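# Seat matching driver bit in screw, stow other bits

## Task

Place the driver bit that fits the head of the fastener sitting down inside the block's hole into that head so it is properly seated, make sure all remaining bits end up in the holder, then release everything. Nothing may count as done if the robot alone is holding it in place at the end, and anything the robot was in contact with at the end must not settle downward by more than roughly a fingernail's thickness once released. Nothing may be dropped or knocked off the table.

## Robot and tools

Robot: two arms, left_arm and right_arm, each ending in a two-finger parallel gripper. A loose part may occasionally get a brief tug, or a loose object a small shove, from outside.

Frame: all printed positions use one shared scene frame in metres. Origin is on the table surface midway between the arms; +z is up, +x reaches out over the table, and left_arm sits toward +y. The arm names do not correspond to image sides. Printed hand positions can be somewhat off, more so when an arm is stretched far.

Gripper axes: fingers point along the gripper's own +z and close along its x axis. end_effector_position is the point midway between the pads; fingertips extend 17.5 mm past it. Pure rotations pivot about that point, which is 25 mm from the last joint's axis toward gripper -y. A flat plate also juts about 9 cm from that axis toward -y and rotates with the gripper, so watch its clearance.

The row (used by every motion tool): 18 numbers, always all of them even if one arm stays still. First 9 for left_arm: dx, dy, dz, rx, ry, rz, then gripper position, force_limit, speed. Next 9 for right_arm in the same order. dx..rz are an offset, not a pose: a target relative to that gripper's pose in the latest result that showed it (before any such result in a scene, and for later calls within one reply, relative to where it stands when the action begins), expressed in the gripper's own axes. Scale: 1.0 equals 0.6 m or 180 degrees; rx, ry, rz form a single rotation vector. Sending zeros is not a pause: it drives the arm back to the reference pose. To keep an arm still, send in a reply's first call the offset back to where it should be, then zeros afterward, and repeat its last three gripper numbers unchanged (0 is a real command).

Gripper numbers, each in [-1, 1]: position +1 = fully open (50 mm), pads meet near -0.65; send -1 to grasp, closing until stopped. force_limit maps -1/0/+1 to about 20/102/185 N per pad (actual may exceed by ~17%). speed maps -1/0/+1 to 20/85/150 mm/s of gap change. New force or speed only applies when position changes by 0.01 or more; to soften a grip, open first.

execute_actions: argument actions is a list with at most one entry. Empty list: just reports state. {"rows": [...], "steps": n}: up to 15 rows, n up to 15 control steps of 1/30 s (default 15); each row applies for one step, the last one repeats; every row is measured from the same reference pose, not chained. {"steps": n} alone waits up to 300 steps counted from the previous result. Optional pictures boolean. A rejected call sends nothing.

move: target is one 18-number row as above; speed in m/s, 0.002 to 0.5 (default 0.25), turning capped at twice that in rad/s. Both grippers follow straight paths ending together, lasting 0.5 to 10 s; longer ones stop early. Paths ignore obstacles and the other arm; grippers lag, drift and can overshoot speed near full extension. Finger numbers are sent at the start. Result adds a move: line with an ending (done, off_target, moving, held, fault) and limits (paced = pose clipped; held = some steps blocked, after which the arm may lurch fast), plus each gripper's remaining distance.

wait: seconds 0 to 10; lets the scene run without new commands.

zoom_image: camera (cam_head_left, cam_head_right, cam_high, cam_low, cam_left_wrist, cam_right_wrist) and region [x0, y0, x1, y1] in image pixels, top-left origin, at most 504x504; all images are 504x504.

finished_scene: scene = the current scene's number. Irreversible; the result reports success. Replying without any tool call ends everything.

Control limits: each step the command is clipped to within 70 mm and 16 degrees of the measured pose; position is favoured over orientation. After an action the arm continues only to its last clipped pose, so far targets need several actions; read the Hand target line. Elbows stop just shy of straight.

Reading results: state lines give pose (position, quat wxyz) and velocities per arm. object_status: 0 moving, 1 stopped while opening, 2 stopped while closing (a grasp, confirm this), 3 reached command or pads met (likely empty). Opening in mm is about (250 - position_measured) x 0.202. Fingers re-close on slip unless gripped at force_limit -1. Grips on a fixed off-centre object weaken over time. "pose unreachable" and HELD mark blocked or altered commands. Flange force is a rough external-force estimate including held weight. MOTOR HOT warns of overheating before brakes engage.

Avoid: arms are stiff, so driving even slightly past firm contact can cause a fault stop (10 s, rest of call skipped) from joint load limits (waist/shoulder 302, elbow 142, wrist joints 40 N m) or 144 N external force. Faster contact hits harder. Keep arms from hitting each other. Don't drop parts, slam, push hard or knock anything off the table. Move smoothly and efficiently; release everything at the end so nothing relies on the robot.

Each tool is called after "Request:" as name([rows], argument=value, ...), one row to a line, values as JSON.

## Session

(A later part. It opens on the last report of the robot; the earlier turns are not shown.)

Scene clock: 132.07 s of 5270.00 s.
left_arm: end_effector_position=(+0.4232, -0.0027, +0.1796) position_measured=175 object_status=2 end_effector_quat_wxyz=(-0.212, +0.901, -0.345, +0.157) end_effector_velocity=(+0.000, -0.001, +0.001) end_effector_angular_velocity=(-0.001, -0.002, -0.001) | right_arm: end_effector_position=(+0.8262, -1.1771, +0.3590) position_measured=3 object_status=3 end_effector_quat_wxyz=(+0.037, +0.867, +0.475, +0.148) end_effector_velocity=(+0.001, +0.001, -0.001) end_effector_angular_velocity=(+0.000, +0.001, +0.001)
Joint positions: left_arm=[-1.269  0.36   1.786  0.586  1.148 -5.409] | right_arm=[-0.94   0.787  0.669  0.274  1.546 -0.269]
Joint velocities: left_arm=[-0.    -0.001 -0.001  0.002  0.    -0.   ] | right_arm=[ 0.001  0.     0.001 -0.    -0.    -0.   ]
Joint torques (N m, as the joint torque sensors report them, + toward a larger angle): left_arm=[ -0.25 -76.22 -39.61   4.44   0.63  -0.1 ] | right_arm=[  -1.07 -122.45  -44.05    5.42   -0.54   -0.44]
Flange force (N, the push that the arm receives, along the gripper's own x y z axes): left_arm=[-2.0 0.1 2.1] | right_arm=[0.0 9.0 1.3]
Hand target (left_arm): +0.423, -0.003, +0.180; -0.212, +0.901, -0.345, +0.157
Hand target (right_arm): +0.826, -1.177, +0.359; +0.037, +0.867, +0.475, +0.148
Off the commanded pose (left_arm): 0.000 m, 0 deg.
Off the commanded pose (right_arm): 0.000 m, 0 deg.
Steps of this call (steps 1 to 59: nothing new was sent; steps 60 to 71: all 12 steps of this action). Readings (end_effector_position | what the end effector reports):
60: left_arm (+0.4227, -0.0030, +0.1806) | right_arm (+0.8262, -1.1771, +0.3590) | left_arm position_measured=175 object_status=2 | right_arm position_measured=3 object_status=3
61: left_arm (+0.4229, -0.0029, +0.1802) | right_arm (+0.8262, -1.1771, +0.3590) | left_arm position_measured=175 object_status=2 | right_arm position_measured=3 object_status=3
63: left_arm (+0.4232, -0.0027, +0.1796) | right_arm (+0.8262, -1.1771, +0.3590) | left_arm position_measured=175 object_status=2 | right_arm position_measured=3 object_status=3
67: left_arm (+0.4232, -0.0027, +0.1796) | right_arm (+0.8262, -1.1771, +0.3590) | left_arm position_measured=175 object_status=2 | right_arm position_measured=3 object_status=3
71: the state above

Request:
execute_actions([
  {"rows":[[0,0,0.0008,0,0,0,-1,-0.3,-0.5,0,0,0,0,0,0,1,0,0],[0,0,0.002,0,0,0,-1,-0.3,-0.5,0,0,0,0,0,0,1,0,0]],"steps":12},
], pictures=false)

Scene clock: 134.80 s of 5270.00 s.
left_arm: end_effector_position=(+0.4237, -0.0024, +0.1786) position_measured=175 object_status=2 end_effector_quat_wxyz=(-0.212, +0.901, -0.345, +0.157) end_effector_velocity=(+0.000, -0.000, -0.001) end_effector_angular_velocity=(-0.001, -0.000, +0.002) | right_arm: end_effector_position=(+0.8262, -1.1771, +0.3590) position_measured=3 object_status=3 end_effector_quat_wxyz=(+0.037, +0.867, +0.475, +0.148) end_effector_velocity=(-0.001, +0.000, +0.000) end_effector_angular_velocity=(+0.001, +0.000, -0.000)
Joint positions: left_arm=[-1.268  0.36   1.787  0.587  1.147 -5.409] | right_arm=[-0.94   0.787  0.669  0.274  1.546 -0.269]
Joint velocities: left_arm=[ 0.     0.001 -0.    -0.    -0.001 -0.002] | right_arm=[-0.001 -0.     0.001  0.     0.001 -0.   ]
Joint torques (N m, as the joint torque sensors report them, + toward a larger angle): left_arm=[  2.68 -75.98 -40.39   4.35   0.33   0.01] | right_arm=[  -0.92 -121.62  -43.5     5.28   -0.43   -0.48]
Flange force (N, the push that the arm receives, along the gripper's own x y z axes): left_arm=[-5.2 3.4 0.4] | right_arm=[-1.3 9.1 0.0]
Hand target (left_arm): +0.424, -0.002, +0.179; -0.212, +0.901, -0.345, +0.157
Hand target (right_arm): +0.826, -1.177, +0.359; +0.037, +0.867, +0.475, +0.148
Off the commanded pose (left_arm): 0.000 m, 0 deg.
Off the commanded pose (right_arm): 0.000 m, 0 deg.
Steps of this call (steps 1 to 70: nothing new was sent; steps 71 to 82: all 12 steps of this action). Readings (end_effector_position | what the end effector reports):
71: left_arm (+0.4232, -0.0028, +0.1797) | right_arm (+0.8262, -1.1771, +0.3590) | left_arm position_measured=175 object_status=2 | right_arm position_measured=3 object_status=3
72: left_arm (+0.4235, -0.0029, +0.1795) | right_arm (+0.8262, -1.1771, +0.3590) | left_arm position_measured=175 object_status=2 | right_arm position_measured=3 object_status=3
74: left_arm (+0.4237, -0.0027, +0.1789) | right_arm (+0.8262, -1.1771, +0.3590) | left_arm position_measured=175 object_status=2 | right_arm position_measured=3 object_status=3
78: left_arm (+0.4237, -0.0025, +0.1787) | right_arm (+0.8262, -1.1771, +0.3590) | left_arm position_measured=175 object_status=2 | right_arm position_measured=3 object_status=3
82: the state above

Request:
execute_actions([
  {"rows":[[0,0,0.0008,0,0,0,-1,-0.3,-0.5,0,0,0,0,0,0,1,0,0],[0,0,0.002,0,0,0,-1,-0.3,-0.5,0,0,0,0,0,0,1,0,0]],"steps":12},
], pictures=false)

Scene clock: 137.20 s of 5270.00 s.
left_arm: end_effector_position=(+0.4242, -0.0021, +0.1776) position_measured=175 object_status=2 end_effector_quat_wxyz=(-0.212, +0.901, -0.345, +0.157) end_effector_velocity=(-0.000, +0.001, -0.001) end_effector_angular_velocity=(+0.003, +0.001, -0.001) | right_arm: end_effector_position=(+0.8262, -1.1771, +0.3590) position_measured=3 object_status=3 end_effector_quat_wxyz=(+0.037, +0.867, +0.475, +0.148) end_effector_velocity=(-0.000, -0.001, +0.000) end_effector_angular_velocity=(+0.001, -0.002, -0.001)
Joint positions: left_arm=[-1.267  0.361  1.788  0.588  1.145 -5.41 ] | right_arm=[-0.94   0.787  0.669  0.274  1.546 -0.269]
Joint velocities: left_arm=[-0.     0.001  0.001  0.     0.     0.001] | right_arm=[-0.001  0.    -0.001  0.002 -0.    -0.   ]
Joint torques (N m, as the joint torque sensors report them, + toward a larger angle): left_arm=[  2.22 -73.87 -39.42   4.18   0.49   0.21] | right_arm=[  -1.31 -122.11  -44.44    5.18   -0.29   -0.82]
Flange force (N, the push that the arm receives, along the gripper's own x y z axes): left_arm=[-6.3 1.6 -0.9] | right_arm=[-0.2 6.2 1.8]
Hand target (left_arm): +0.424, -0.002, +0.178; -0.212, +0.901, -0.345, +0.157
Hand target (right_arm): +0.826, -1.177, +0.359; +0.037, +0.867, +0.475, +0.148
Off the commanded pose (left_arm): 0.000 m, 0 deg.
Off the commanded pose (right_arm): 0.000 m, 0 deg.
Steps of this call (steps 1 to 60: nothing new was sent; steps 61 to 72: all 12 steps of this action). Readings (end_effector_position | what the end effector reports):
61: left_arm (+0.4237, -0.0024, +0.1785) | right_arm (+0.8262, -1.1771, +0.3590) | left_arm position_measured=175 object_status=2 | right_arm position_measured=3 object_status=3
62: left_arm (+0.4240, -0.0023, +0.1782) | right_arm (+0.8262, -1.1771, +0.3590) | left_arm position_measured=175 object_status=2 | right_arm position_measured=3 object_status=3
64: left_arm (+0.4242, -0.0021, +0.1775) | right_arm (+0.8262, -1.1771, +0.3590) | left_arm position_measured=175 object_status=2 | right_arm position_measured=3 object_status=3
68: left_arm (+0.4242, -0.0021, +0.1776) | right_arm (+0.8262, -1.1771, +0.3590) | left_arm position_measured=175 object_status=2 | right_arm position_measured=3 object_status=3
72: the state above

Request:
execute_actions([
  {"rows":[[0,0,0.0008,0,0,0,-1,-0.3,-0.5,0,0,0,0,0,0,1,0,0],[0,0,0.002,0,0,0,-1,-0.3,-0.5,0,0,0,0,0,0,1,0,0]],"steps":12},
])

Request:
zoom_image(camera="cam_left_wrist", region=[210,140,300,230])

Scene clock: 140.30 s of 5270.00 s.
left_arm: end_effector_position=(+0.4247, -0.0018, +0.1767) position_measured=175 object_status=2 end_effector_quat_wxyz=(-0.212, +0.901, -0.345, +0.157) end_effector_velocity=(-0.001, +0.001, -0.000) end_effector_angular_velocity=(+0.001, +0.000, +0.000) | right_arm: end_effector_position=(+0.8262, -1.1771, +0.3590) position_measured=3 object_status=3 end_effector_quat_wxyz=(+0.037, +0.867, +0.475, +0.148) end_effector_velocity=(-0.000, -0.000, +0.000) end_effector_angular_velocity=(+0.000, -0.000, -0.000)
Joint positions: left_arm=[-1.266  0.362  1.789  0.588  1.143 -5.41 ] | right_arm=[-0.94   0.787  0.669  0.274  1.546 -0.269]
Joint velocities: left_arm=[-0.    -0.     0.002 -0.     0.    -0.001] | right_arm=[-0.  0. -0.  0.  0.  0.]
Joint torques (N m, as the joint torque sensors report them, + toward a larger angle): left_arm=[  7.77 -61.35 -29.57   3.64   0.6   -0.39] | right_arm=[  -2.17 -120.52  -44.41    5.26   -0.49   -0.45]
Flange force (N, the push that the arm receives, along the gripper's own x y z axes): left_arm=[-3.8 -1.9 -21.7] | right_arm=[1.8 2.3 1.6]
Hand target (left_arm): +0.425, -0.002, +0.177; -0.212, +0.901, -0.345, +0.157
Hand target (right_arm): +0.826, -1.177, +0.359; +0.037, +0.867, +0.475, +0.148
Off the commanded pose (left_arm): 0.000 m, 0 deg.
Off the commanded pose (right_arm): 0.000 m, 0 deg.
Steps of this call (steps 1 to 81: nothing new was sent; steps 82 to 93: all 12 steps of this action). Readings (end_effector_position | what the end effector reports):
82: left_arm (+0.4242, -0.0021, +0.1776) | right_arm (+0.8262, -1.1771, +0.3590) | left_arm position_measured=175 object_status=2 | right_arm position_measured=3 object_status=3
83: left_arm (+0.4245, -0.0022, +0.1774) | right_arm (+0.8262, -1.1771, +0.3590) | left_arm position_measured=175 object_status=2 | right_arm position_measured=3 object_status=3
85: left_arm (+0.4248, -0.0021, +0.1769) | right_arm (+0.8262, -1.1771, +0.3590) | left_arm position_measured=175 object_status=2 | right_arm position_measured=3 object_status=3
89: left_arm (+0.4248, -0.0019, +0.1768) | right_arm (+0.8262, -1.1771, +0.3590) | left_arm position_measured=175 object_status=2 | right_arm position_measured=3 object_status=3
93: the state above

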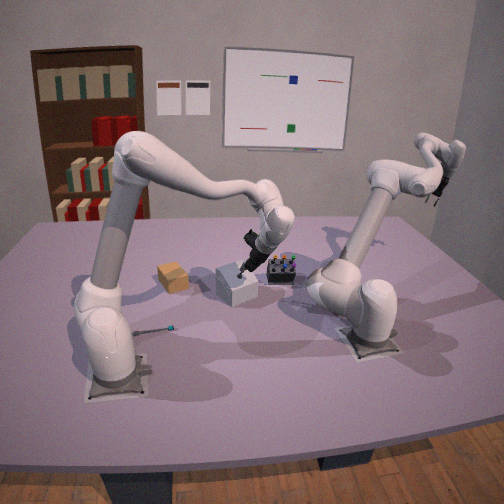

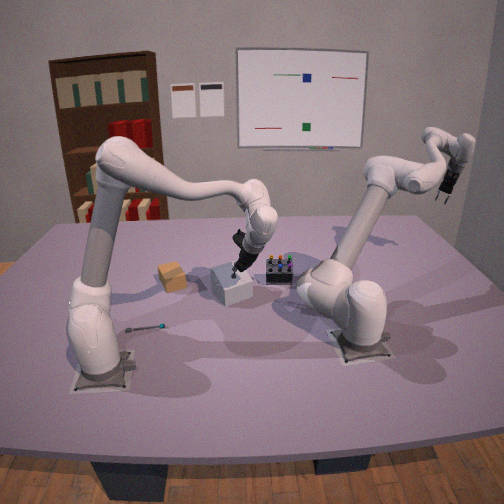

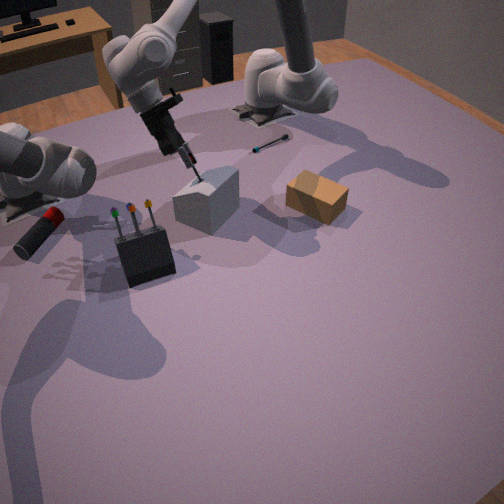

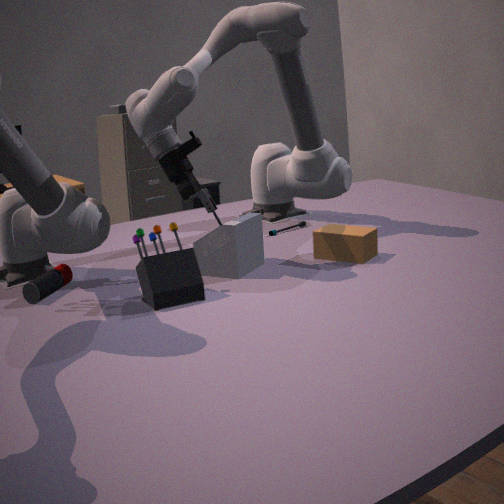

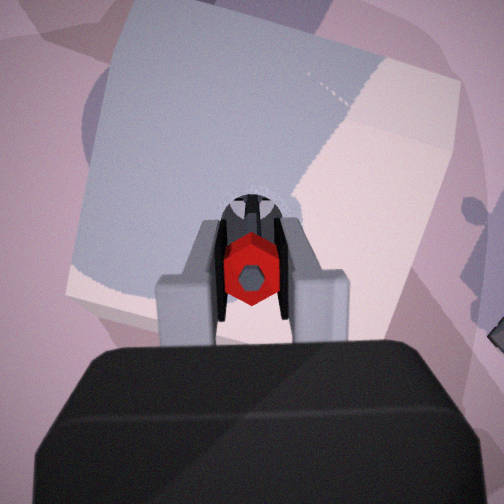

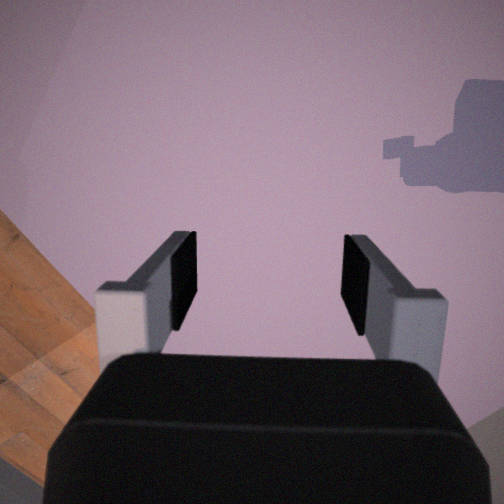

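Region (210, 140, 300, 230) of cam_left_wrist's 504x504 image, scaled by 5.600, with more detail than that image has.

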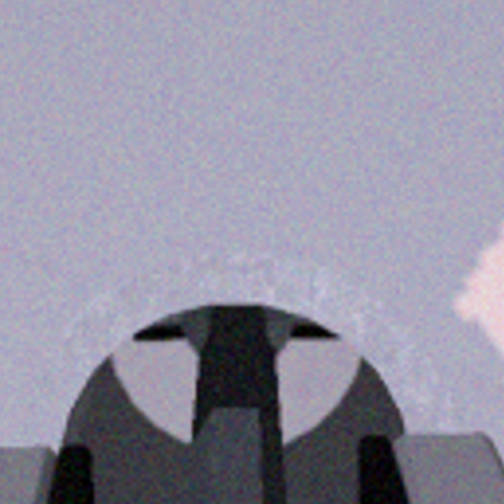

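Request:
execute_actions([
  {"rows":[[0,0,-0.002,0,0,0,-1,-0.3,-0.5,0,0,0,0,0,0,1,0,0],[0,0,-0.002,0,0,0,-1,-0.3,-0.5,0,0,0,0,0,0,1,0,0],[0,0,-0.002,0,0,0,-1,-0.3,-0.5,0,0,0,0,0,0,1,0,0],[0,0.002,-0.002,0,0,0,-1,-0.3,-0.5,0,0,0,0,0,0,1,0,0],[0,0.0038,-0.002,0,0,0,-1,-0.3,-0.5,0,0,0,0,0,0,1,0,0]],"steps":15},
])

Request:
zoom_image(camera="cam_left_wrist", region=[210,140,300,230])

Request:
execute_actions([
  {"rows":[[0,0,0.001,0,0,0,-1,-0.3,-0.5,0,0,0,0,0,0,1,0,0],[0,0,0.002,0,0,0,-1,-0.3,-0.5,0,0,0,0,0,0,1,0,0],[0,0,0.0026,0,0,0,-1,-0.3,-0.5,0,0,0,0,0,0,1,0,0]],"steps":12},
], pictures=false)

Scene clock: 144.33 s of 5270.00 s.
left_arm: end_effector_position=(+0.4230, -0.0037, +0.1765) position_measured=175 object_status=2 end_effector_quat_wxyz=(-0.212, +0.901, -0.345, +0.157) end_effector_velocity=(+0.000, -0.000, +0.001) end_effector_angular_velocity=(-0.001, -0.002, -0.000) | right_arm: end_effector_position=(+0.8262, -1.1771, +0.3590) position_measured=3 object_status=3 end_effector_quat_wxyz=(+0.037, +0.867, +0.475, +0.148) end_effector_velocity=(-0.000, -0.000, -0.001) end_effector_angular_velocity=(+0.001, +0.000, -0.000)
Joint positions: left_arm=[-1.27   0.363  1.787  0.587  1.145 -5.412] | right_arm=[-0.94   0.787  0.669  0.274  1.546 -0.269]
Joint velocities: left_arm=[-0.    -0.002 -0.     0.001  0.    -0.   ] | right_arm=[-0.     0.001  0.001  0.001 -0.    -0.   ]
Joint torques (N m, as the joint torque sensors report them, + toward a larger angle): left_arm=[ -0.3  -75.29 -39.04   4.27   0.27  -0.02] | right_arm=[  -0.69 -119.9   -44.26    5.09   -0.45   -0.67]
Flange force (N, the push that the arm receives, along the gripper's own x y z axes): left_arm=[-2.4 -1.0 0.6] | right_arm=[-0.1 1.5 0.9]
Hand target (left_arm): +0.423, -0.004, +0.177; -0.212, +0.901, -0.345, +0.157
Hand target (right_arm): +0.826, -1.177, +0.359; +0.037, +0.867, +0.475, +0.148
Off the commanded pose (left_arm): 0.000 m, 0 deg.
Off the commanded pose (right_arm): 0.000 m, 0 deg.
Steps of this call (steps 1 to 90: nothing new was sent; then 0.53 s passed at rest; steps 91 to 105: all 15 steps of this action). Readings (end_effector_position | what the end effector reports):
91: left_arm (+0.4247, -0.0017, +0.1766) | right_arm (+0.8262, -1.1771, +0.3590) | left_arm position_measured=175 object_status=2 | right_arm position_measured=3 object_status=3
92: left_arm (+0.4245, -0.0015, +0.1770) | right_arm (+0.8262, -1.1771, +0.3590) | left_arm position_measured=175 object_status=2 | right_arm position_measured=3 object_status=3
94: left_arm (+0.4242, -0.0017, +0.1770) | right_arm (+0.8262, -1.1771, +0.3590) | left_arm position_measured=175 object_status=2 | right_arm position_measured=3 object_status=3
98: left_arm (+0.4230, -0.0035, +0.1764) | right_arm (+0.8262, -1.1771, +0.3590) | left_arm position_measured=175 object_status=2 | right_arm position_measured=3 object_status=3
105: the state above

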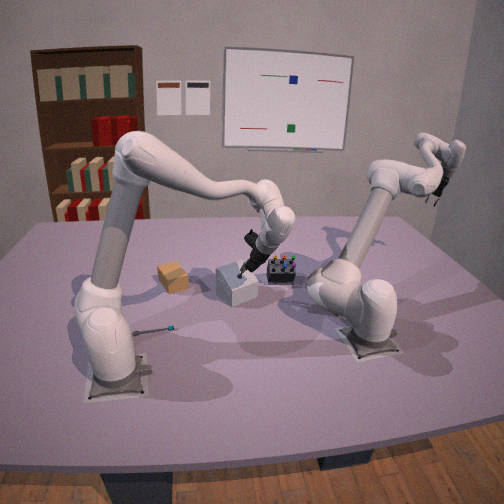

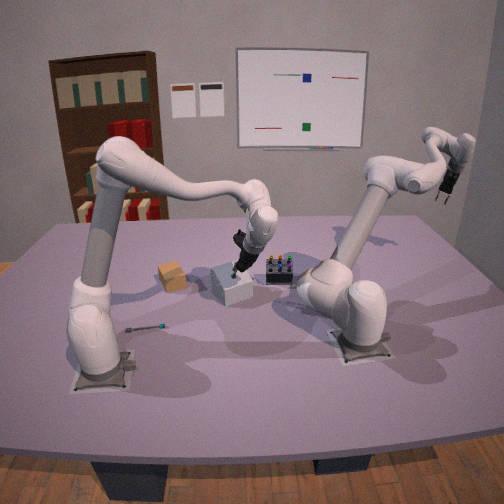

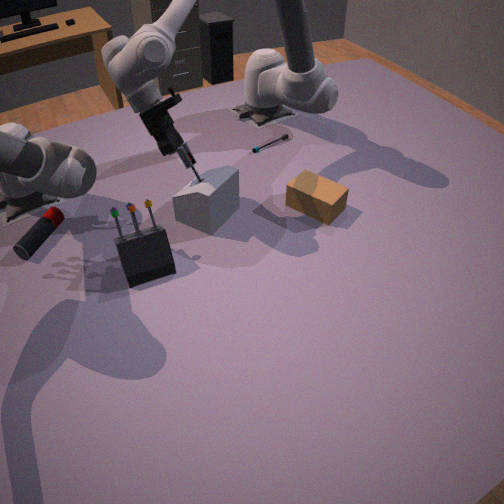

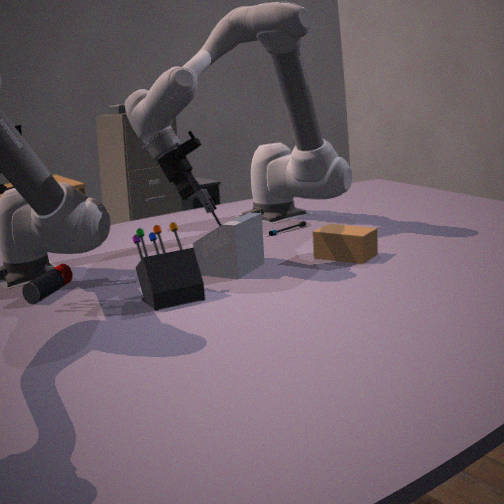

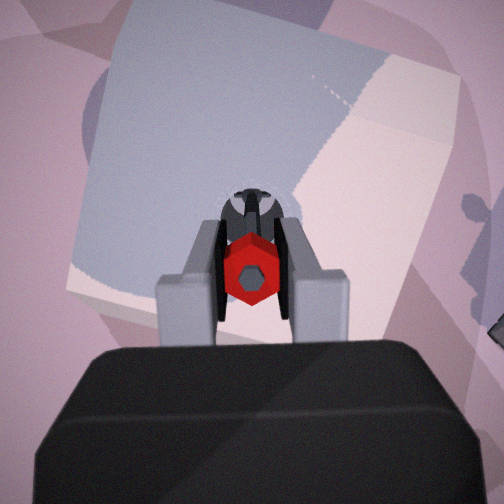

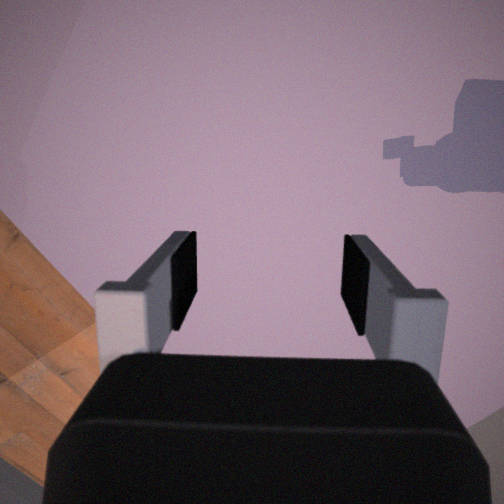

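Region (210, 140, 300, 230) of cam_left_wrist's 504x504 image, scaled by 5.600, with more detail than that image has.

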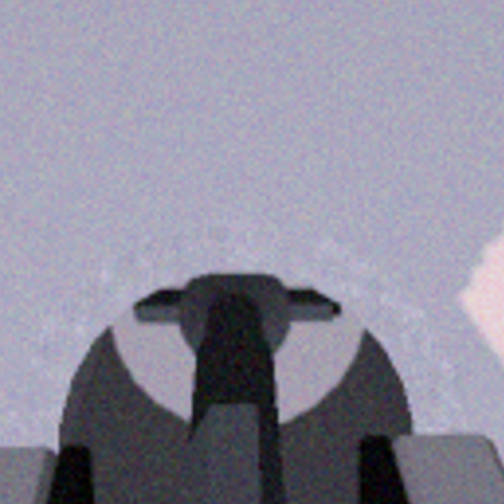

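Scene clock: 144.73 s of 5270.00 s.
left_arm: end_effector_position=(+0.4236, -0.0033, +0.1752) position_measured=175 object_status=2 end_effector_quat_wxyz=(-0.212, +0.901, -0.345, +0.157) end_effector_velocity=(+0.000, -0.001, +0.001) end_effector_angular_velocity=(-0.002, +0.000, +0.001) | right_arm: end_effector_position=(+0.8262, -1.1771, +0.3590) position_measured=3 object_status=3 end_effector_quat_wxyz=(+0.037, +0.867, +0.475, +0.148) end_effector_velocity=(-0.001, -0.001, +0.001) end_effector_angular_velocity=(+0.000, -0.001, -0.001)
Joint positions: left_arm=[-1.268  0.364  1.788  0.588  1.142 -5.413] | right_arm=[-0.94   0.787  0.669  0.274  1.546 -0.269]
Joint velocities: left_arm=[ 0.     0.    -0.003 -0.001  0.001  0.   ] | right_arm=[-0.002 -0.    -0.     0.001  0.    -0.   ]
Joint torques (N m, as the joint torque sensors report them, + toward a larger angle): left_arm=[  0.77 -76.24 -39.66   4.11   0.37  -0.1 ] | right_arm=[  -1.46 -121.26  -44.55    5.04   -0.29   -0.4 ]
Flange force (N, the push that the arm receives, along the gripper's own x y z axes): left_arm=[-3.0 0.8 0.8] | right_arm=[0.5 2.8 1.8]
Hand target (left_arm): +0.424, -0.003, +0.175; -0.212, +0.901, -0.345, +0.157
Hand target (right_arm): +0.826, -1.177, +0.359; +0.037, +0.867, +0.475, +0.148
Off the commanded pose (left_arm): 0.000 m, 0 deg.
Off the commanded pose (right_arm): 0.000 m, 0 deg.
Steps of this call (steps 1 to 12: all 12 steps of this action). Readings (end_effector_position | what the end effector reports):
1: left_arm (+0.4230, -0.0037, +0.1765) | right_arm (+0.8262, -1.1771, +0.3590) | left_arm position_measured=175 object_status=2 | right_arm position_measured=3 object_status=3
2: left_arm (+0.4231, -0.0037, +0.1763) | right_arm (+0.8262, -1.1771, +0.3590) | left_arm position_measured=175 object_status=2 | right_arm position_measured=3 object_status=3
4: left_arm (+0.4234, -0.0036, +0.1754) | right_arm (+0.8262, -1.1771, +0.3590) | left_arm position_measured=175 object_status=2 | right_arm position_measured=3 object_status=3
8: left_arm (+0.4236, -0.0034, +0.1752) | right_arm (+0.8262, -1.1771, +0.3590) | left_arm position_measured=175 object_status=2 | right_arm position_measured=3 object_status=3
12: the state above

Nudge +x slightly and descend.

Request:
execute_actions([
  {"rows":[[0.0004,0,0.0008,0,0,0,-1,-0.3,-0.5,0,0,0,0,0,0,1,0,0],[0.0004,0,0.002,0,0,0,-1,-0.3,-0.5,0,0,0,0,0,0,1,0,0]],"steps":12},
], pictures=false)

Scene clock: 148.37 s of 5270.00 s.
left_arm: end_effector_position=(+0.4243, -0.0031, +0.1742) position_measured=175 object_status=2 end_effector_quat_wxyz=(-0.212, +0.901, -0.345, +0.157) end_effector_velocity=(-0.001, -0.001, +0.001) end_effector_angular_velocity=(-0.002, +0.000, +0.000) | right_arm: end_effector_position=(+0.8262, -1.1771, +0.3590) position_measured=3 object_status=3 end_effector_quat_wxyz=(+0.037, +0.867, +0.475, +0.148) end_effector_velocity=(-0.001, -0.002, -0.001) end_effector_angular_velocity=(-0.001, +0.001, -0.001)
Joint positions: left_arm=[-1.267  0.366  1.789  0.589  1.14  -5.413] | right_arm=[-0.94   0.787  0.669  0.274  1.546 -0.269]
Joint velocities: left_arm=[-0.001 -0.001 -0.001 -0.001  0.    -0.   ] | right_arm=[-0.002  0.     0.    -0.001 -0.    -0.001]
Joint torques (N m, as the joint torque sensors report them, + toward a larger angle): left_arm=[  0.74 -77.54 -37.89   4.64   0.09  -0.04] | right_arm=[  -0.63 -122.14  -44.32    5.39   -0.34   -0.54]
Flange force (N, the push that the arm receives, along the gripper's own x y z axes): left_arm=[1.5 2.0 -0.6] | right_arm=[-1.1 6.4 1.5]
Hand target (left_arm): +0.424, -0.003, +0.174; -0.212, +0.901, -0.345, +0.157
Hand target (right_arm): +0.826, -1.177, +0.359; +0.037, +0.867, +0.475, +0.148
Off the commanded pose (left_arm): 0.000 m, 0 deg.
Off the commanded pose (right_arm): 0.000 m, 0 deg.
Steps of this call (steps 1 to 90: nothing new was sent; then 0.23 s passed at rest; steps 91 to 102: all 12 steps of this action). Readings (end_effector_position | what the end effector reports):
91: left_arm (+0.4237, -0.0033, +0.1751) | right_arm (+0.8262, -1.1771, +0.3590) | left_arm position_measured=175 object_status=2 | right_arm position_measured=3 object_status=3
92: left_arm (+0.4240, -0.0033, +0.1747) | right_arm (+0.8262, -1.1771, +0.3590) | left_arm position_measured=175 object_status=2 | right_arm position_measured=3 object_status=3
94: left_arm (+0.4243, -0.0031, +0.1742) | right_arm (+0.8262, -1.1771, +0.3590) | left_arm position_measured=175 object_status=2 | right_arm position_measured=3 object_status=3
98: left_arm (+0.4243, -0.0031, +0.1742) | right_arm (+0.8262, -1.1771, +0.3590) | left_arm position_measured=175 object_status=2 | right_arm position_measured=3 object_status=3
102: the state above

In.

Request:
execute_actions([
  {"rows":[[0,0,0.001,0,0,0,-1,-0.3,-0.5,0,0,0,0,0,0,1,0,0],[0,0,0.002,0,0,0,-1,-0.3,-0.5,0,0,0,0,0,0,1,0,0],[0,0,0.003,0,0,0,-1,-0.3,-0.5,0,0,0,0,0,0,1,0,0],[0,0,0.004,0,0,0,-1,-0.3,-0.5,0,0,0,0,0,0,1,0,0]],"steps":12},
], pictures=false)

Scene clock: 151.60 s of 5270.00 s.
left_arm: end_effector_position=(+0.4253, -0.0025, +0.1721) position_measured=175 object_status=2 end_effector_quat_wxyz=(-0.212, +0.901, -0.345, +0.157) end_effector_velocity=(-0.000, +0.001, -0.001) end_effector_angular_velocity=(-0.002, +0.002, +0.003) | right_arm: end_effector_position=(+0.8262, -1.1771, +0.3590) position_measured=3 object_status=3 end_effector_quat_wxyz=(+0.037, +0.867, +0.475, +0.148) end_effector_velocity=(-0.001, -0.001, -0.001) end_effector_angular_velocity=(+0.001, +0.002, -0.002)
Joint positions: left_arm=[-1.266  0.367  1.79   0.59   1.137 -5.414] | right_arm=[-0.94   0.787  0.669  0.274  1.546 -0.269]
Joint velocities: left_arm=[ 0.001 -0.     0.001 -0.003 -0.001 -0.001] | right_arm=[-0.001  0.001  0.001 -0.001  0.     0.001]
Joint torques (N m, as the joint torque sensors report them, + toward a larger angle): left_arm=[  1.78 -75.25 -39.61   4.41   0.41  -0.03] | right_arm=[   1.03 -121.58  -44.78    5.28   -0.56   -0.55]
Flange force (N, the push that the arm receives, along the gripper's own x y z axes): left_arm=[-5.4 0.7 -0.5] | right_arm=[-2.5 3.0 1.6]
Hand target (left_arm): +0.425, -0.002, +0.172; -0.212, +0.901, -0.345, +0.157
Hand target (right_arm): +0.826, -1.177, +0.359; +0.037, +0.867, +0.475, +0.148
Off the commanded pose (left_arm): 0.000 m, 0 deg.
Off the commanded pose (right_arm): 0.000 m, 0 deg.
Steps of this call (steps 1 to 85: nothing new was sent; steps 86 to 97: all 12 steps of this action). Readings (end_effector_position | what the end effector reports):
86: left_arm (+0.4243, -0.0032, +0.1742) | right_arm (+0.8262, -1.1771, +0.3590) | left_arm position_measured=175 object_status=2 | right_arm position_measured=3 object_status=3
87: left_arm (+0.4246, -0.0031, +0.1739) | right_arm (+0.8262, -1.1771, +0.3590) | left_arm position_measured=175 object_status=2 | right_arm position_measured=3 object_status=3
89: left_arm (+0.4251, -0.0027, +0.1728) | right_arm (+0.8262, -1.1771, +0.3590) | left_arm position_measured=175 object_status=2 | right_arm position_measured=3 object_status=3
93: left_arm (+0.4253, -0.0025, +0.1722) | right_arm (+0.8262, -1.1771, +0.3590) | left_arm position_measured=175 object_status=2 | right_arm position_measured=3 object_status=3
97: the state above

Request:
execute_actions([
  {"rows":[[0,0,0.0008,0,0,0,-1,-0.3,-0.5,0,0,0,0,0,0,1,0,0],[0,0,0.002,0,0,0,-1,-0.3,-0.5,0,0,0,0,0,0,1,0,0]],"steps":12},
], pictures=false)

Scene clock: 157.40 s of 5270.00 s.
left_arm: end_effector_position=(+0.4259, -0.0021, +0.1711) position_measured=175 object_status=2 end_effector_quat_wxyz=(-0.212, +0.901, -0.345, +0.157) end_effector_velocity=(-0.001, -0.000, +0.000) end_effector_angular_velocity=(+0.000, +0.001, -0.001) | right_arm: end_effector_position=(+0.8262, -1.1771, +0.3590) position_measured=3 object_status=3 end_effector_quat_wxyz=(+0.037, +0.867, +0.475, +0.148) end_effector_velocity=(+0.000, +0.001, +0.000) end_effector_angular_velocity=(-0.000, +0.001, +0.000)
Joint positions: left_arm=[-1.265  0.368  1.791  0.591  1.135 -5.414] | right_arm=[-0.94   0.787  0.669  0.274  1.546 -0.269]
Joint velocities: left_arm=[-0.001 -0.001  0.001 -0.001  0.     0.   ] | right_arm=[ 0.001 -0.     0.    -0.001  0.     0.   ]
Joint torques (N m, as the joint torque sensors report them, + toward a larger angle): left_arm=[  2.63 -78.36 -39.15   4.55   0.61   0.11] | right_arm=[  -0.01 -121.28  -44.74    5.5    -0.77   -0.33]
Flange force (N, the push that the arm receives, along the gripper's own x y z axes): left_arm=[-1.7 5.5 1.0] | right_arm=[-0.3 2.6 1.2]
Hand target (left_arm): +0.426, -0.002, +0.171; -0.212, +0.901, -0.345, +0.157
Hand target (right_arm): +0.826, -1.177, +0.359; +0.037, +0.867, +0.475, +0.148
Off the commanded pose (left_arm): 0.000 m, 0 deg.
Off the commanded pose (right_arm): 0.000 m, 0 deg.
Steps of this call (steps 1 to 90: nothing new was sent; then 2.40 s passed at rest; steps 91 to 102: all 12 steps of this action). Readings (end_effector_position | what the end effector reports):
91: left_arm (+0.4254, -0.0025, +0.1720) | right_arm (+0.8262, -1.1771, +0.3590) | left_arm position_measured=175 object_status=2 | right_arm position_measured=3 object_status=3
92: left_arm (+0.4256, -0.0024, +0.1717) | right_arm (+0.8262, -1.1771, +0.3590) | left_arm position_measured=175 object_status=2 | right_arm position_measured=3 object_status=3
94: left_arm (+0.4258, -0.0021, +0.1710) | right_arm (+0.8262, -1.1771, +0.3590) | left_arm position_measured=175 object_status=2 | right_arm position_measured=3 object_status=3
98: left_arm (+0.4259, -0.0021, +0.1711) | right_arm (+0.8262, -1.1771, +0.3590) | left_arm position_measured=175 object_status=2 | right_arm position_measured=3 object_status=3
102: the state above

Request:
execute_actions([
  {"rows":[[0,0,0.0008,0,0,0,-1,-0.3,-0.5,0,0,0,0,0,0,1,0,0],[0,0,0.002,0,0,0,-1,-0.3,-0.5,0,0,0,0,0,0,1,0,0]],"steps":12},
], pictures=false)

Scene clock: 159.80 s of 5270.00 s.
left_arm: end_effector_position=(+0.4264, -0.0018, +0.1701) position_measured=175 object_status=2 end_effector_quat_wxyz=(-0.212, +0.901, -0.345, +0.157) end_effector_velocity=(+0.000, -0.002, +0.001) end_effector_angular_velocity=(-0.001, -0.000, -0.001) | right_arm: end_effector_position=(+0.8262, -1.1771, +0.3590) position_measured=3 object_status=3 end_effector_quat_wxyz=(+0.037, +0.867, +0.475, +0.148) end_effector_velocity=(+0.001, +0.001, -0.000) end_effector_angular_velocity=(+0.001, -0.001, +0.001)
Joint positions: left_arm=[-1.264  0.369  1.792  0.591  1.133 -5.415] | right_arm=[-0.94   0.787  0.669  0.274  1.546 -0.269]
Joint velocities: left_arm=[-0.001  0.001 -0.003 -0.     0.     0.   ] | right_arm=[ 0.001  0.    -0.     0.001  0.     0.   ]
Joint torques (N m, as the joint torque sensors report them, + toward a larger angle): left_arm=[  0.99 -74.33 -38.9    4.38   0.5    0.09] | right_arm=[  -0.44 -123.25  -43.18    5.46   -0.36   -0.56]
Flange force (N, the push that the arm receives, along the gripper's own x y z axes): left_arm=[-4.7 -0.1 -1.1] | right_arm=[-1.7 14.8 -0.1]
Hand target (left_arm): +0.426, -0.002, +0.170; -0.212, +0.901, -0.345, +0.157
Hand target (right_arm): +0.826, -1.177, +0.359; +0.037, +0.867, +0.475, +0.148
Off the commanded pose (left_arm): 0.000 m, 0 deg.
Off the commanded pose (right_arm): 0.000 m, 0 deg.
Steps of this call (steps 1 to 60: nothing new was sent; steps 61 to 72: all 12 steps of this action). Readings (end_effector_position | what the end effector reports):
61: left_arm (+0.4259, -0.0022, +0.1711) | right_arm (+0.8262, -1.1771, +0.3590) | left_arm position_measured=175 object_status=2 | right_arm position_measured=3 object_status=3
62: left_arm (+0.4261, -0.0023, +0.1709) | right_arm (+0.8262, -1.1771, +0.3590) | left_arm position_measured=175 object_status=2 | right_arm position_measured=3 object_status=3
64: left_arm (+0.4264, -0.0021, +0.1703) | right_arm (+0.8262, -1.1771, +0.3590) | left_arm position_measured=175 object_status=2 | right_arm position_measured=3 object_status=3
68: left_arm (+0.4264, -0.0019, +0.1701) | right_arm (+0.8262, -1.1771, +0.3590) | left_arm position_measured=175 object_status=2 | right_arm position_measured=3 object_status=3
72: the state above

Request:
execute_actions([
  {"rows":[[0,0,0.0008,0,0,0,-1,-0.3,-0.5,0,0,0,0,0,0,1,0,0],[0,0,0.0016,0,0,0,-1,-0.3,-0.5,0,0,0,0,0,0,1,0,0]],"steps":12},
], pictures=false)

Scene clock: 162.03 s of 5270.00 s.
left_arm: end_effector_position=(+0.4268, -0.0016, +0.1692) position_measured=175 object_status=2 end_effector_quat_wxyz=(-0.212, +0.901, -0.345, +0.157) end_effector_velocity=(+0.000, +0.000, +0.001) end_effector_angular_velocity=(+0.001, +0.000, +0.001) | right_arm: end_effector_position=(+0.8262, -1.1771, +0.3590) position_measured=3 object_status=3 end_effector_quat_wxyz=(+0.037, +0.867, +0.475, +0.148) end_effector_velocity=(-0.001, -0.002, +0.000) end_effector_angular_velocity=(-0.000, -0.000, -0.002)
Joint positions: left_arm=[-1.263  0.37   1.793  0.592  1.131 -5.415] | right_arm=[-0.94   0.787  0.669  0.274  1.546 -0.269]
Joint velocities: left_arm=[ 0.    -0.    -0.    -0.     0.002  0.   ] | right_arm=[-0.002 -0.    -0.    -0.    -0.     0.   ]
Joint torques (N m, as the joint torque sensors report them, + toward a larger angle): left_arm=[  0.12 -75.47 -39.25   4.41   0.22  -0.01] | right_arm=[  -1.71 -120.54  -43.72    5.31   -0.45   -0.74]
Flange force (N, the push that the arm receives, along the gripper's own x y z axes): left_arm=[-4.0 -0.7 0.5] | right_arm=[0.8 6.1 0.5]
Hand target (left_arm): +0.427, -0.002, +0.169; -0.212, +0.901, -0.345, +0.157
Hand target (right_arm): +0.826, -1.177, +0.359; +0.037, +0.867, +0.475, +0.148
Off the commanded pose (left_arm): 0.000 m, 0 deg.
Off the commanded pose (right_arm): 0.000 m, 0 deg.
Steps of this call (steps 1 to 55: nothing new was sent; steps 56 to 67: all 12 steps of this action). Readings (end_effector_position | what the end effector reports):
56: left_arm (+0.4264, -0.0018, +0.1699) | right_arm (+0.8262, -1.1771, +0.3590) | left_arm position_measured=175 object_status=2 | right_arm position_measured=3 object_status=3
57: left_arm (+0.4266, -0.0017, +0.1696) | right_arm (+0.8262, -1.1771, +0.3590) | left_arm position_measured=175 object_status=2 | right_arm position_measured=3 object_status=3
59: left_arm (+0.4268, -0.0015, +0.1692) | right_arm (+0.8262, -1.1771, +0.3590) | left_arm position_measured=175 object_status=2 | right_arm position_measured=3 object_status=3
63: left_arm (+0.4268, -0.0016, +0.1692) | right_arm (+0.8262, -1.1771, +0.3590) | left_arm position_measured=175 object_status=2 | right_arm position_measured=3 object_status=3
67: the state above

Request:
execute_actions([
  {"rows":[[0,0,0.0006,0,0,0,-1,-0.3,-0.5,0,0,0,0,0,0,1,0,0],[0,0,0.0013,0,0,0,-1,-0.3,-0.5,0,0,0,0,0,0,1,0,0]],"steps":12},
], pictures=false)

Scene clock: 164.33 s of 5270.00 s.
left_arm: end_effector_position=(+0.4271, -0.0014, +0.1687) position_measured=175 object_status=2 end_effector_quat_wxyz=(-0.212, +0.901, -0.345, +0.157) end_effector_velocity=(-0.000, +0.001, -0.001) end_effector_angular_velocity=(+0.002, +0.001, +0.000) | right_arm: end_effector_position=(+0.8262, -1.1771, +0.3590) position_measured=3 object_status=3 end_effector_quat_wxyz=(+0.037, +0.867, +0.475, +0.148) end_effector_velocity=(+0.001, +0.001, -0.000) end_effector_angular_velocity=(-0.001, +0.000, +0.001)
Joint positions: left_arm=[-1.263  0.37   1.794  0.592  1.13  -5.416] | right_arm=[-0.94   0.787  0.669  0.274  1.546 -0.269]
Joint velocities: left_arm=[ 0.001  0.     0.001 -0.    -0.     0.001] | right_arm=[ 0.002  0.    -0.    -0.001 -0.     0.   ]
Joint torques (N m, as the joint torque sensors report them, + toward a larger angle): left_arm=[  9.86 -57.77 -26.7    3.52  -0.25  -0.14] | right_arm=[  -0.1  -121.71  -44.92    5.37   -0.54   -0.59]
Flange force (N, the push that the arm receives, along the gripper's own x y z axes): left_arm=[-3.7 -1.9 -29.6] | right_arm=[0.0 2.6 1.9]
Hand target (left_arm): +0.427, -0.001, +0.169; -0.212, +0.901, -0.345, +0.157
Hand target (right_arm): +0.826, -1.177, +0.359; +0.037, +0.867, +0.475, +0.148
Off the commanded pose (left_arm): 0.000 m, 0 deg.
Off the commanded pose (right_arm): 0.000 m, 0 deg.
Steps of this call (steps 1 to 57: nothing new was sent; steps 58 to 69: all 12 steps of this action). Readings (end_effector_position | what the end effector reports):
58: left_arm (+0.4268, -0.0016, +0.1692) | right_arm (+0.8262, -1.1771, +0.3590) | left_arm position_measured=175 object_status=2 | right_arm position_measured=3 object_status=3
59: left_arm (+0.4270, -0.0016, +0.1691) | right_arm (+0.8262, -1.1771, +0.3590) | left_arm position_measured=175 object_status=2 | right_arm position_measured=3 object_status=3
61: left_arm (+0.4272, -0.0016, +0.1689) | right_arm (+0.8262, -1.1771, +0.3590) | left_arm position_measured=175 object_status=2 | right_arm position_measured=3 object_status=3
65: left_arm (+0.4272, -0.0015, +0.1688) | right_arm (+0.8262, -1.1771, +0.3590) | left_arm position_measured=175 object_status=2 | right_arm position_measured=3 object_status=3
69: the state above

Request:
execute_actions([
  {"rows":[[0,0,-0.0004,0,0,0,0.4,-0.3,-0.5,0,0,0,0,0,0,1,0,0]],"steps":15},
], pictures=false)

Request:
move(target=[0,0.02,-0.12,0,0,0,0.4,-0.3,-0.5,0,0,0,0,0,0,1,0,0], speed=0.1)

Scene clock: 167.63 s of 5270.00 s.
left_arm: end_effector_position=(+0.4271, -0.0014, +0.1689) position_measured=92 object_status=0 end_effector_quat_wxyz=(-0.212, +0.901, -0.345, +0.157) end_effector_velocity=(-0.000, -0.000, +0.000) end_effector_angular_velocity=(-0.001, +0.001, -0.001) | right_arm: end_effector_position=(+0.8262, -1.1771, +0.3590) position_measured=3 object_status=3 end_effector_quat_wxyz=(+0.037, +0.867, +0.475, +0.148) end_effector_velocity=(+0.000, +0.001, -0.000) end_effector_angular_velocity=(+0.002, -0.001, +0.001)
Joint positions: left_arm=[-1.263  0.37   1.793  0.592  1.13  -5.416] | right_arm=[-0.94   0.787  0.669  0.274  1.546 -0.269]
Joint velocities: left_arm=[-0.001 -0.    -0.    -0.001 -0.     0.001] | right_arm=[ 0.     0.     0.     0.002  0.    -0.   ]
Joint torques (N m, as the joint torque sensors report them, + toward a larger angle): left_arm=[  1.64 -76.31 -40.04   4.19   0.59   0.28] | right_arm=[  -1.03 -120.91  -44.44    5.11   -0.47   -0.56]
Flange force (N, the push that the arm receives, along the gripper's own x y z axes): left_arm=[-5.8 1.9 1.3] | right_arm=[0.6 3.0 1.6]
Hand target (left_arm): +0.427, -0.002, +0.169; -0.212, +0.901, -0.345, +0.157
Hand target (right_arm): +0.826, -1.177, +0.359; +0.037, +0.867, +0.475, +0.148
Off the commanded pose (left_arm): 0.000 m, 0 deg.
Off the commanded pose (right_arm): 0.000 m, 0 deg.
Steps of this call (steps 1 to 84: nothing new was sent; steps 85 to 99: all 15 steps of this action). Readings (end_effector_position | what the end effector reports):
85: left_arm (+0.4271, -0.0013, +0.1685) | right_arm (+0.8262, -1.1771, +0.3590) | left_arm position_measured=169 object_status=0 | right_arm position_measured=3 object_status=3
86: left_arm (+0.4271, -0.0012, +0.1683) | right_arm (+0.8262, -1.1771, +0.3590) | left_arm position_measured=160 object_status=0 | right_arm position_measured=3 object_status=3
88: left_arm (+0.4271, -0.0012, +0.1683) | right_arm (+0.8262, -1.1771, +0.3590) | left_arm position_measured=143 object_status=0 | right_arm position_measured=3 object_status=3
92: left_arm (+0.4271, -0.0012, +0.1686) | right_arm (+0.8262, -1.1771, +0.3590) | left_arm position_measured=108 object_status=0 | right_arm position_measured=3 object_status=3
99: the state above

Scene clock: 168.90 s of 5270.00 s.
left_arm: end_effector_position=(+0.3894, -0.0291, +0.2250) position_measured=92 object_status=3 end_effector_quat_wxyz=(-0.212, +0.901, -0.345, +0.158) end_effector_velocity=(+0.000, +0.000, +0.001) end_effector_angular_velocity=(-0.001, +0.000, +0.000) | right_arm: end_effector_position=(+0.8262, -1.1771, +0.3590) position_measured=3 object_status=3 end_effector_quat_wxyz=(+0.037, +0.867, +0.475, +0.148) end_effector_velocity=(+0.001, +0.000, +0.000) end_effector_angular_velocity=(-0.001, -0.001, +0.000)
Joint positions: left_arm=[-1.329  0.334  1.728  0.555  1.246 -5.407] | right_arm=[-0.94   0.787  0.669  0.274  1.546 -0.269]
Joint velocities: left_arm=[ 0.001 -0.001 -0.001 -0.001  0.     0.001] | right_arm=[ 0.001  0.    -0.001 -0.    -0.001  0.   ]
Joint torques (N m, as the joint torque sensors report them, + toward a larger angle): left_arm=[  0.21 -74.7  -41.77   4.48   0.5   -0.19] | right_arm=[  -1.8  -121.48  -43.32    5.34   -0.59   -0.58]
Flange force (N, the push that the arm receives, along the gripper's own x y z axes): left_arm=[-4.0 -1.2 1.4] | right_arm=[0.9 10.6 0.0]
Hand target (left_arm): +0.389, -0.029, +0.225; -0.212, +0.901, -0.345, +0.157
Hand target (right_arm): +0.826, -1.177, +0.359; +0.037, +0.867, +0.475, +0.148
Off the commanded pose (left_arm): 0.000 m, 0 deg.
Off the commanded pose (right_arm): 0.000 m, 0 deg.
move: done

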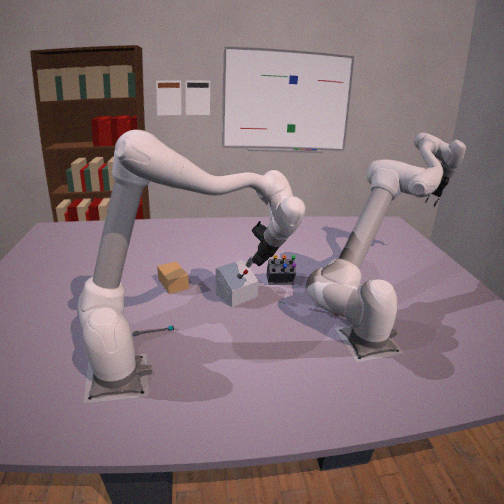

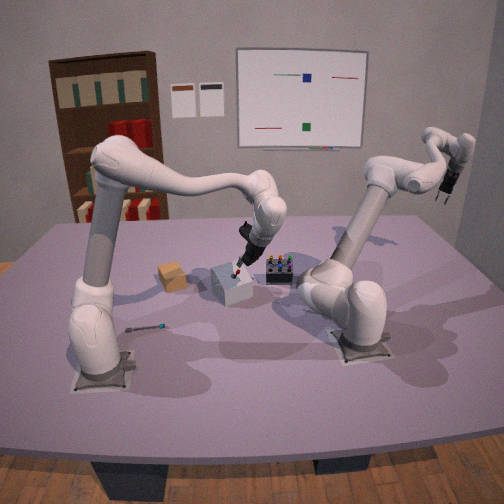

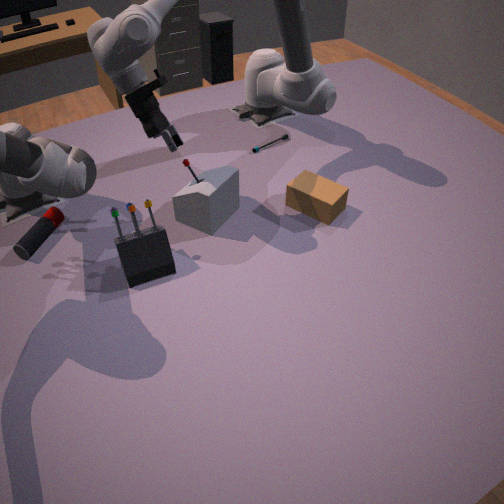

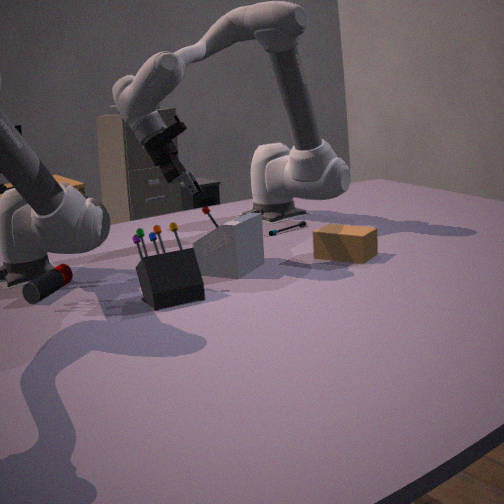

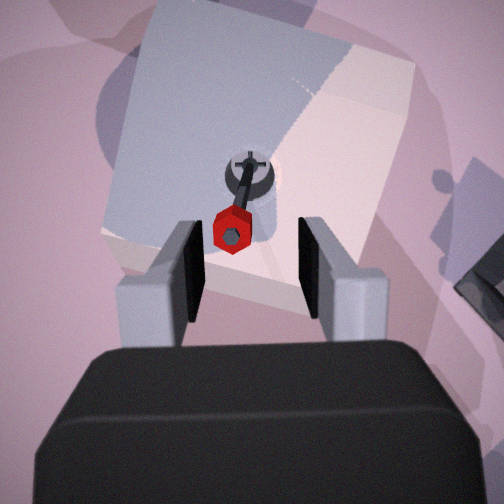

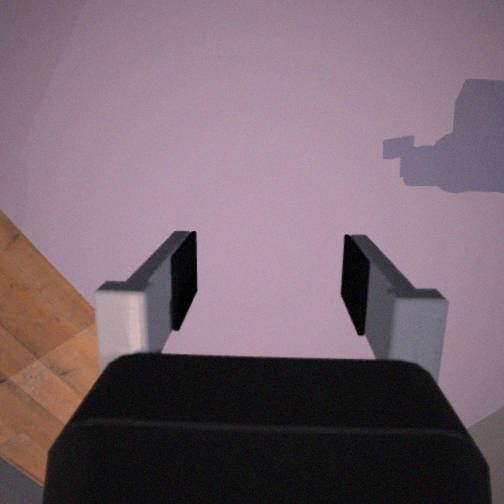

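Request:
finished_scene(scene=2)

The scene is finished: the task was done.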